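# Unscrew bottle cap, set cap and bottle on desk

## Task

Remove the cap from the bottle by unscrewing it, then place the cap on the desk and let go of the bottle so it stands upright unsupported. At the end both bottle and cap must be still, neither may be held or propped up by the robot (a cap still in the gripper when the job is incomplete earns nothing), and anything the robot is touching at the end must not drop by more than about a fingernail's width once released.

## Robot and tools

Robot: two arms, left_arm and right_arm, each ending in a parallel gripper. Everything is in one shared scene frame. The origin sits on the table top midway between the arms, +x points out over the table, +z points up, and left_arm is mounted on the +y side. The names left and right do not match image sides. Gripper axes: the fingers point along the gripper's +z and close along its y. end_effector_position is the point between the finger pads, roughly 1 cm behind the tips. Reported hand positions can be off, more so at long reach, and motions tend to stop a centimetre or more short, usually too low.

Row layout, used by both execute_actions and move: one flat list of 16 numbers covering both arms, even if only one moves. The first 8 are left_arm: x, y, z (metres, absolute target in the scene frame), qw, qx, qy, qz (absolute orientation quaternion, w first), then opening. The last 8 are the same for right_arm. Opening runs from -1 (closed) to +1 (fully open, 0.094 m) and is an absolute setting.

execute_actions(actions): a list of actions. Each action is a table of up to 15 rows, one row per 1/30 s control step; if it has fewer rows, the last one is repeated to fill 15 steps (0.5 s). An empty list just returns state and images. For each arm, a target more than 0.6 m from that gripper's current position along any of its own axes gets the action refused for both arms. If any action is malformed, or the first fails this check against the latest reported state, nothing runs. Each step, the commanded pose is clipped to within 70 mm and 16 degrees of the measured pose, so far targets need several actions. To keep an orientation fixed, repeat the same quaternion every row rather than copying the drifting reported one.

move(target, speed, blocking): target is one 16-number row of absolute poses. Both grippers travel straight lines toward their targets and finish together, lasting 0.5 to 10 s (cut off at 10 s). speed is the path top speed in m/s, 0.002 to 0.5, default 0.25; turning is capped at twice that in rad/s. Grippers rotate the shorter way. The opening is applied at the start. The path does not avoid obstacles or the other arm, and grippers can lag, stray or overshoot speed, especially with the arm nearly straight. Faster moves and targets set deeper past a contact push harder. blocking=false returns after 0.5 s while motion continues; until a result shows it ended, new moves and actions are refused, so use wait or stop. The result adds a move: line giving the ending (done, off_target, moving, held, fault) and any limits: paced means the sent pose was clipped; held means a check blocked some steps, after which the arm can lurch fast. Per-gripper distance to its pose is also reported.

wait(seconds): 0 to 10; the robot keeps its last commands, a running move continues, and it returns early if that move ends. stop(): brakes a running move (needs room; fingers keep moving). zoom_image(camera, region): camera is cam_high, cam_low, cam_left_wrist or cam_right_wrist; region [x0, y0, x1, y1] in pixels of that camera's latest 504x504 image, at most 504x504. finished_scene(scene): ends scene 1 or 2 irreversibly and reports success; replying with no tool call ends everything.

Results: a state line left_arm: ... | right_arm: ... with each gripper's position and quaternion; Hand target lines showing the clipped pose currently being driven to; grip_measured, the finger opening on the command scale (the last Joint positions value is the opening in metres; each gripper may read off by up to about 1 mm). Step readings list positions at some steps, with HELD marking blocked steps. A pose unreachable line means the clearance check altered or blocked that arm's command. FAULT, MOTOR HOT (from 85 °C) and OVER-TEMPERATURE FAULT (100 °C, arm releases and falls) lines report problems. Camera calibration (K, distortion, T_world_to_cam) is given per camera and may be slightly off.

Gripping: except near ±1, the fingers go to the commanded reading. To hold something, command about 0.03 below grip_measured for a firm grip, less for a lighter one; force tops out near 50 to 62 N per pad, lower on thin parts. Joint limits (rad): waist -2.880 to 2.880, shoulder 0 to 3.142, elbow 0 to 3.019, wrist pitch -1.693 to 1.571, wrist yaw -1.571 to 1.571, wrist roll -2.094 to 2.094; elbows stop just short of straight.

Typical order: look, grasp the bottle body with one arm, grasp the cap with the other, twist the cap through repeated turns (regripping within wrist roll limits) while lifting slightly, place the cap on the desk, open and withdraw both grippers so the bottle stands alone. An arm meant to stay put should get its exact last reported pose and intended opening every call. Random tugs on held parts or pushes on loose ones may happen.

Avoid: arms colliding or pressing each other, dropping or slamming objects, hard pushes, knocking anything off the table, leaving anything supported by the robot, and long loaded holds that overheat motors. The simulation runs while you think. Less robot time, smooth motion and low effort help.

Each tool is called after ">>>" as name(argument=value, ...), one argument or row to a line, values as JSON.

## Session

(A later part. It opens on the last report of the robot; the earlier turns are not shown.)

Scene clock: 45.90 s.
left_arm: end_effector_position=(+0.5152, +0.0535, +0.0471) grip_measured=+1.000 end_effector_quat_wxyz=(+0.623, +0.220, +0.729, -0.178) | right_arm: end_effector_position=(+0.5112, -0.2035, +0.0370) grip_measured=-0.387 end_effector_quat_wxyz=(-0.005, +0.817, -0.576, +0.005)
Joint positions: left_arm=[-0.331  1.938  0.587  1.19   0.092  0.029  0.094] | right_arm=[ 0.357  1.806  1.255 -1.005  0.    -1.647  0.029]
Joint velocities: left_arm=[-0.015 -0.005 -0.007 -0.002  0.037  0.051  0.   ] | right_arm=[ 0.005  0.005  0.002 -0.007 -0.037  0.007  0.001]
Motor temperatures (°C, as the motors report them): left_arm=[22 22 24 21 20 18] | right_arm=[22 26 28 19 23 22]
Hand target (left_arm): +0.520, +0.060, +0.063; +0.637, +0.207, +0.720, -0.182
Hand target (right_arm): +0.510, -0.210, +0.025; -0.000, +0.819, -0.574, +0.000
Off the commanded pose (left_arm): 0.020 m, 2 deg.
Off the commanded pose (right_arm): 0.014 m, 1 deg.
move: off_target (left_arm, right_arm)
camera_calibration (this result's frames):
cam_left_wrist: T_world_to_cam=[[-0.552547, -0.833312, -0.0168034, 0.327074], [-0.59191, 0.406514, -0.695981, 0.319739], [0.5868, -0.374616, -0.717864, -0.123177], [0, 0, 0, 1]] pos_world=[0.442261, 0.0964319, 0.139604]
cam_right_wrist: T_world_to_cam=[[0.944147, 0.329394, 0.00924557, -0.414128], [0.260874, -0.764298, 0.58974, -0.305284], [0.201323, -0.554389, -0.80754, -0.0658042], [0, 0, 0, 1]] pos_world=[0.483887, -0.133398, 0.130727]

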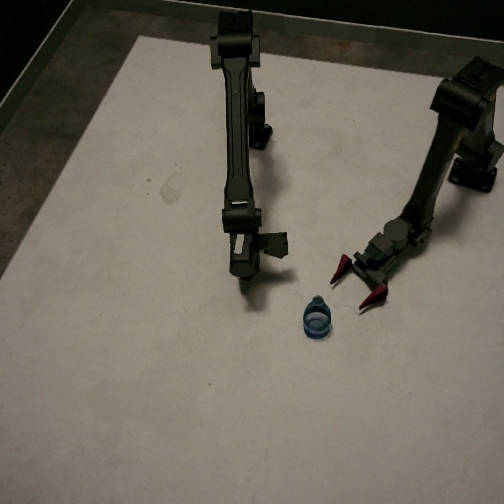

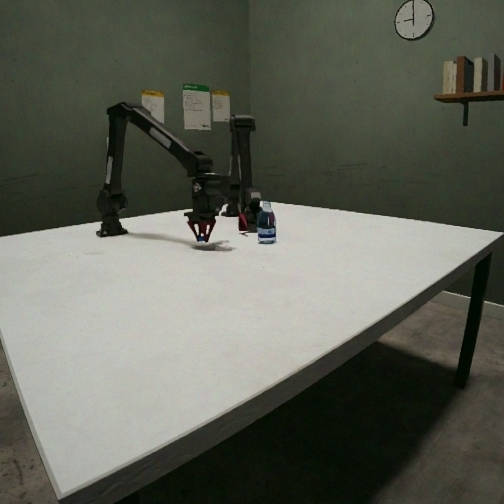

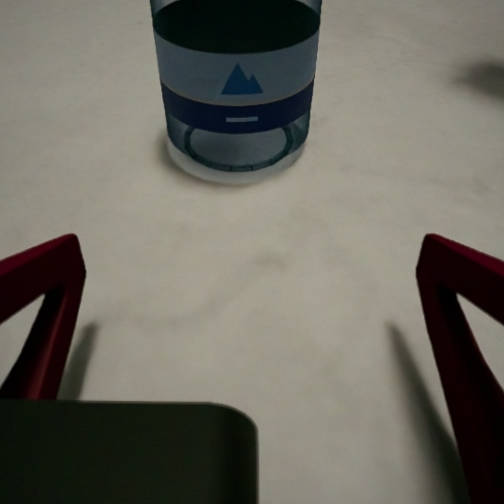

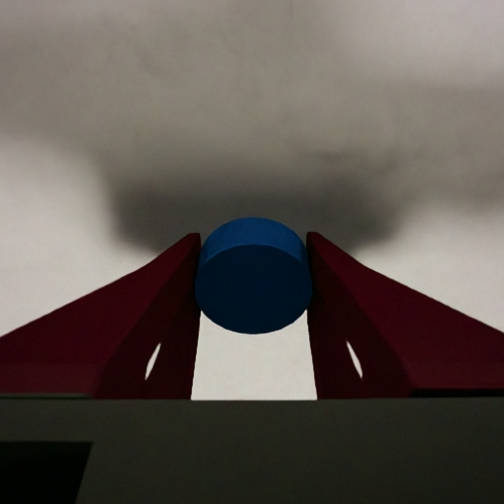

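>>> move(
  target=[0.52,0.06,0.065,0.637,0.207,0.720,-0.183,1,0.51,-0.21,-0.002,0,-0.819,0.574,0,-0.42],
  speed=0.04,
)

>>> zoom_image(
  camera="cam_low",
  region=[150, 190, 250, 270],
)

Scene clock: 47.80 s.
left_arm: end_effector_position=(+0.5155, +0.0531, +0.0501) grip_measured=+1.000 end_effector_quat_wxyz=(+0.625, +0.220, +0.727, -0.179) | right_arm: end_effector_position=(+0.5138, -0.2027, +0.0153) grip_measured=-0.387 end_effector_quat_wxyz=(-0.010, +0.817, -0.576, +0.008)
Joint positions: left_arm=[-0.331  1.932  0.587  1.19   0.093  0.029  0.094] | right_arm=[ 0.357  1.837  1.234 -0.942  0.    -1.647  0.029]
Joint velocities: left_arm=[-0.005  0.005  0.017 -0.002 -0.037 -0.007  0.   ] | right_arm=[-0.005 -0.005 -0.012  0.007  0.066  0.007 -0.001]
Motor temperatures (°C, as the motors report them): left_arm=[22 22 23 21 20 18] | right_arm=[22 25 27 19 23 22]
Hand target (left_arm): +0.520, +0.060, +0.065; +0.637, +0.207, +0.720, -0.182
Hand target (right_arm): +0.510, -0.210, -0.001; -0.000, +0.819, -0.574, -0.000
Off the commanded pose (left_arm): 0.017 m, 2 deg.
Off the commanded pose (right_arm): 0.019 m, 1 deg.
move: off_target (left_arm, right_arm)
camera_calibration (this result's frames):
cam_left_wrist: T_world_to_cam=[[-0.553089, -0.832942, -0.0172975, 0.327328], [-0.588097, 0.405045, -0.700058, 0.320485], [0.590114, -0.377022, -0.713877, -0.123125], [0, 0, 0, 1]] pos_world=[0.442175, 0.0964136, 0.142123]
cam_right_wrist: T_world_to_cam=[[0.943864, 0.329712, 0.0202799, -0.416649], [0.254868, -0.765915, 0.590269, -0.289892], [0.210151, -0.551965, -0.806952, -0.0874928], [0, 0, 0, 1]] pos_world=[0.485531, -0.132951, 0.108961]

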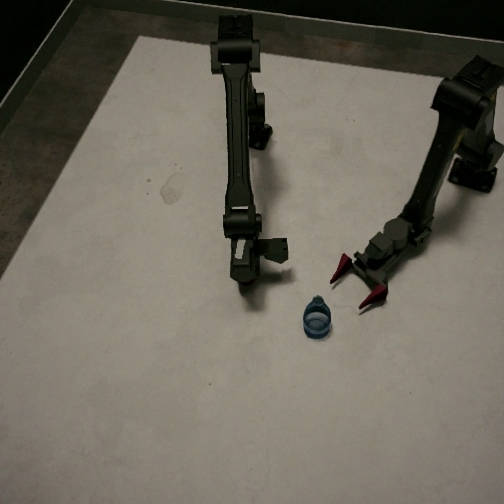

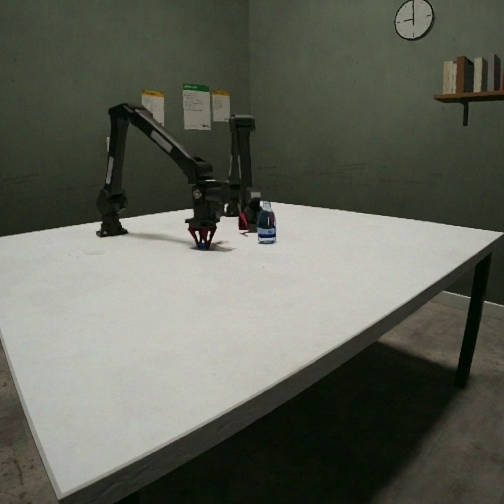

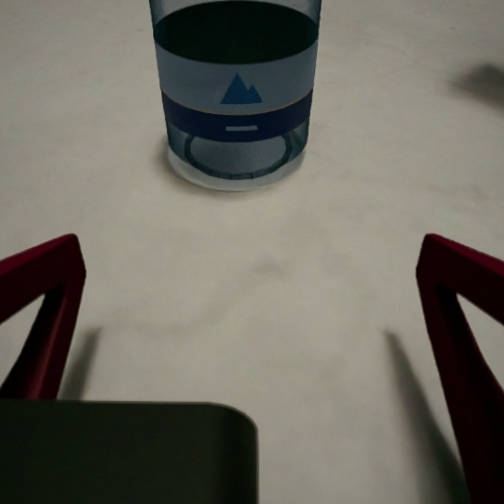

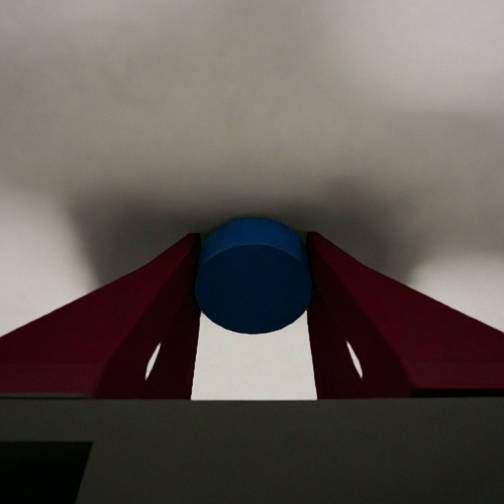

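Region (150, 190, 250, 270) of cam_low's 504x504 image, scaled by 5.040, with more detail than that image has; it fills the top 403 rows of this view, and the rest is white.

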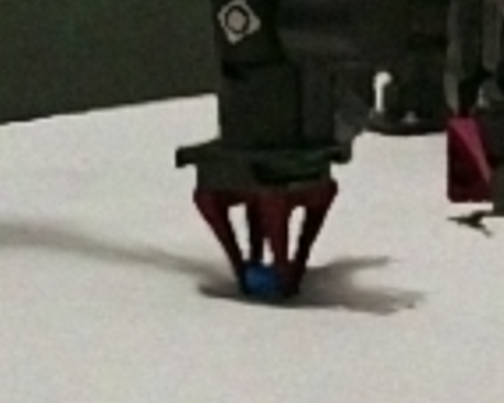

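>>> execute_actions(
  actions=[
    [[0.52,0.06,0.065,0.637,0.207,0.720,-0.183,1,0.512,-0.205,0.008,0,-0.819,0.574,0,0.1]],
  ],
)

>>> move(
  target=[0.52,0.06,0.065,0.637,0.207,0.720,-0.183,1,0.512,-0.205,0.07,0,-0.819,0.574,0,0.1],
  speed=0.15,
)

Scene clock: 48.90 s.
left_arm: end_effector_position=(+0.5155, +0.0531, +0.0501) grip_measured=+1.000 end_effector_quat_wxyz=(+0.625, +0.220, +0.727, -0.179) | right_arm: end_effector_position=(+0.5138, -0.2027, +0.0153) grip_measured=+0.098 end_effector_quat_wxyz=(-0.010, +0.817, -0.576, +0.008)
Joint positions: left_arm=[-0.331  1.932  0.587  1.19   0.094  0.029  0.094] | right_arm=[ 0.357  1.837  1.234 -0.942  0.    -1.647  0.052]
Joint velocities: left_arm=[-0.015 -0.015 -0.002 -0.007 -0.051 -0.022  0.   ] | right_arm=[-0.005 -0.005  0.002 -0.012 -0.007  0.066 -0.   ]
Motor temperatures (°C, as the motors report them): left_arm=[22 22 23 21 20 18] | right_arm=[22 25 27 19 23 22]
Hand target (left_arm): +0.520, +0.060, +0.065; +0.637, +0.207, +0.720, -0.183
Hand target (right_arm): +0.512, -0.205, +0.008; -0.000, +0.819, -0.574, -0.000
Off the commanded pose (left_arm): 0.017 m, 2 deg.
Off the commanded pose (right_arm): 0.008 m, 1 deg.
Step readings (end_effector_position):
0: left_arm (+0.5155, +0.0531, +0.0501) | right_arm (+0.5138, -0.2027, +0.0153)
1: left_arm (+0.5155, +0.0531, +0.0501) | right_arm (+0.5138, -0.2027, +0.0153)
2: left_arm (+0.5155, +0.0531, +0.0501) | right_arm (+0.5138, -0.2027, +0.0153)
4: left_arm (+0.5155, +0.0531, +0.0501) | right_arm (+0.5138, -0.2027, +0.0153)
8: left_arm (+0.5155, +0.0531, +0.0501) | right_arm (+0.5138, -0.2027, +0.0153)
15: end_effector_position above
camera_calibration (this result's frames):
cam_left_wrist: T_world_to_cam=[[-0.553404, -0.832735, -0.0172387, 0.32741], [-0.587963, 0.40523, -0.700063, 0.320408], [0.589952, -0.377282, -0.713873, -0.123028], [0, 0, 0, 1]] pos_world=[0.442159, 0.0963909, 0.142124]
cam_right_wrist: T_world_to_cam=[[0.943864, 0.329712, 0.0202799, -0.416649], [0.254868, -0.765915, 0.590269, -0.289892], [0.210151, -0.551965, -0.806952, -0.0874928], [0, 0, 0, 1]] pos_world=[0.485531, -0.132951, 0.108961]

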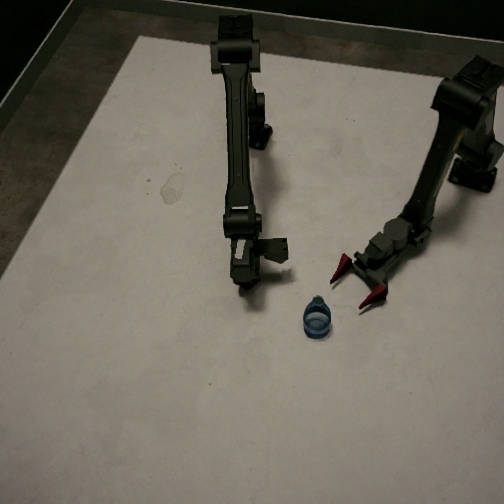

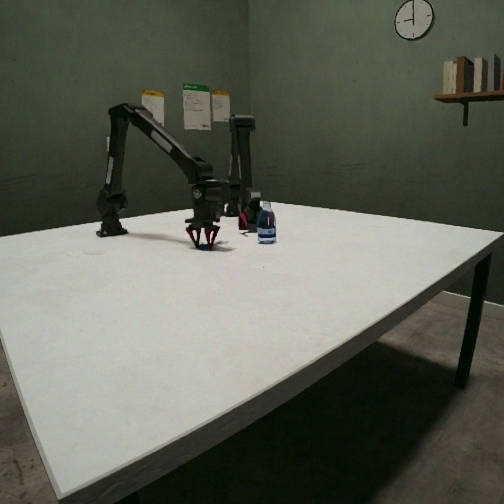

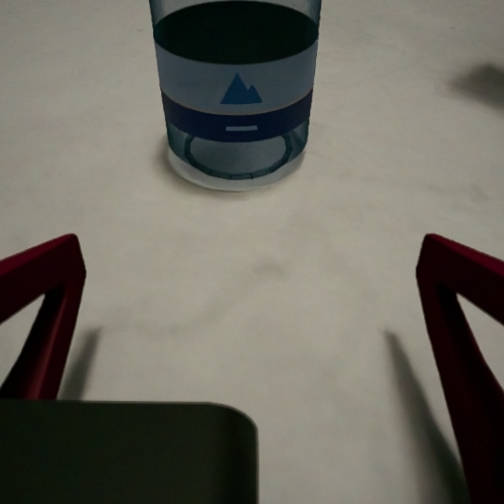

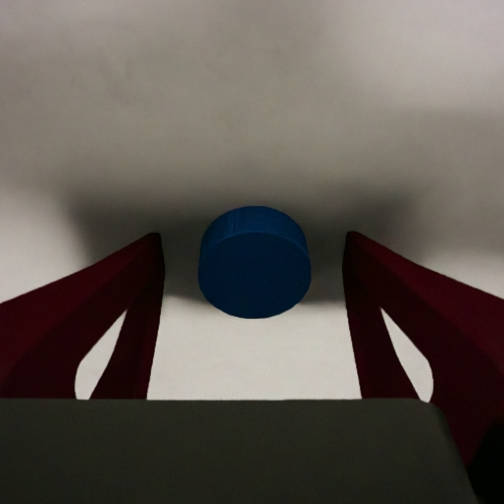

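Scene clock: 49.77 s.
left_arm: end_effector_position=(+0.5155, +0.0531, +0.0501) grip_measured=+1.000 end_effector_quat_wxyz=(+0.625, +0.220, +0.727, -0.179) | right_arm: end_effector_position=(+0.4979, -0.2071, +0.0575) grip_measured=+0.098 end_effector_quat_wxyz=(+0.009, +0.817, -0.576, -0.008)
Joint positions: left_arm=[-0.331  1.932  0.587  1.19   0.094  0.029  0.094] | right_arm=[ 0.357  1.769  1.263 -1.089  0.    -1.647  0.052]
Joint velocities: left_arm=[ 0.005 -0.015 -0.022 -0.002  0.051 -0.007  0.   ] | right_arm=[-0.015 -0.005 -0.012 -0.027 -0.022 -0.022 -0.   ]
Motor temperatures (°C, as the motors report them): left_arm=[22 22 23 21 20 18] | right_arm=[22 25 27 19 23 22]
Hand target (left_arm): +0.520, +0.060, +0.065; +0.637, +0.207, +0.720, -0.182
Hand target (right_arm): +0.511, -0.205, +0.070; -0.000, +0.819, -0.574, +0.000
Off the commanded pose (left_arm): 0.017 m, 2 deg.
Off the commanded pose (right_arm): 0.019 m, 1 deg.
move: off_target (left_arm, right_arm)
camera_calibration (this result's frames):
cam_left_wrist: T_world_to_cam=[[-0.553404, -0.832735, -0.0172387, 0.32741], [-0.587963, 0.40523, -0.700063, 0.320408], [0.589952, -0.377282, -0.713873, -0.123028], [0, 0, 0, 1]] pos_world=[0.442159, 0.0963909, 0.142124]
cam_right_wrist: T_world_to_cam=[[0.943661, 0.329656, -0.028806, -0.398091], [0.282827, -0.758282, 0.587382, -0.326225], [0.171791, -0.562437, -0.808797, -0.0354798], [0, 0, 0, 1]] pos_world=[0.474023, -0.136093, 0.151456]

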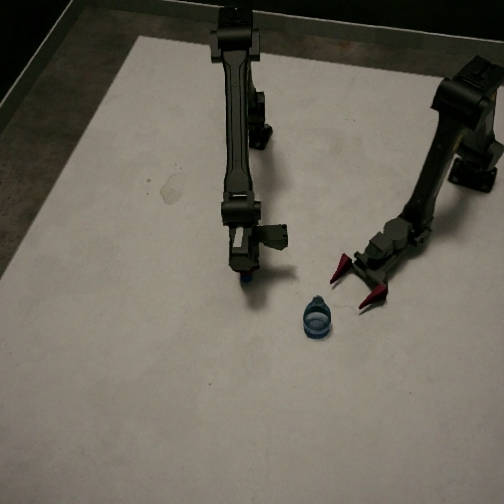

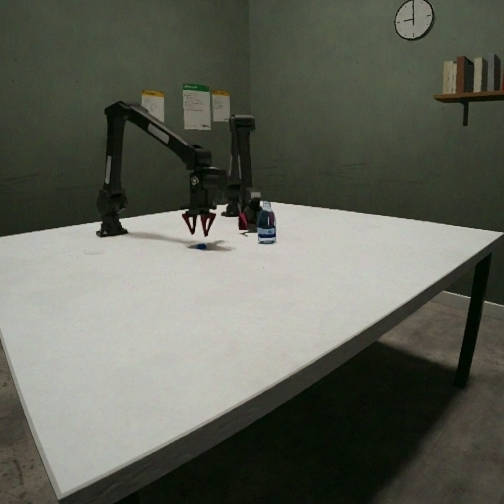

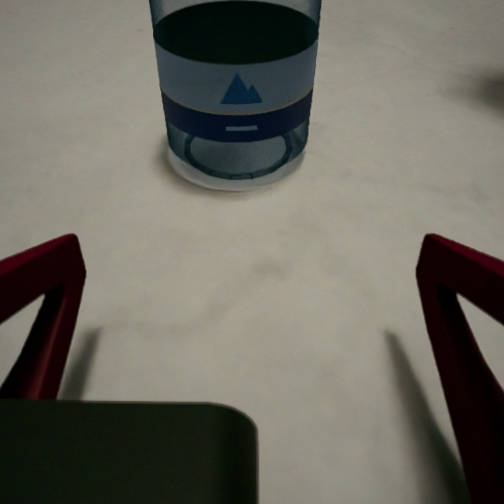

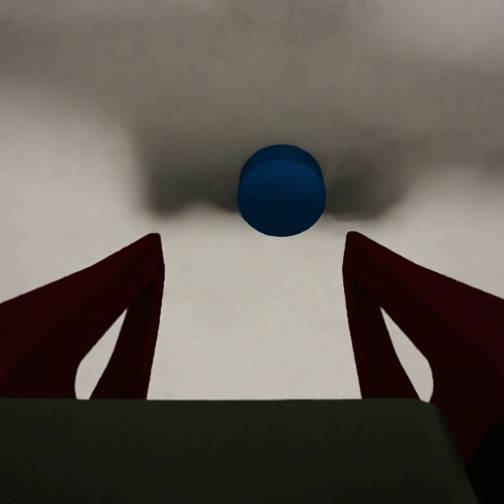

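>>> finished_scene(
  scene=1,
)

The scene is finished: the task was done.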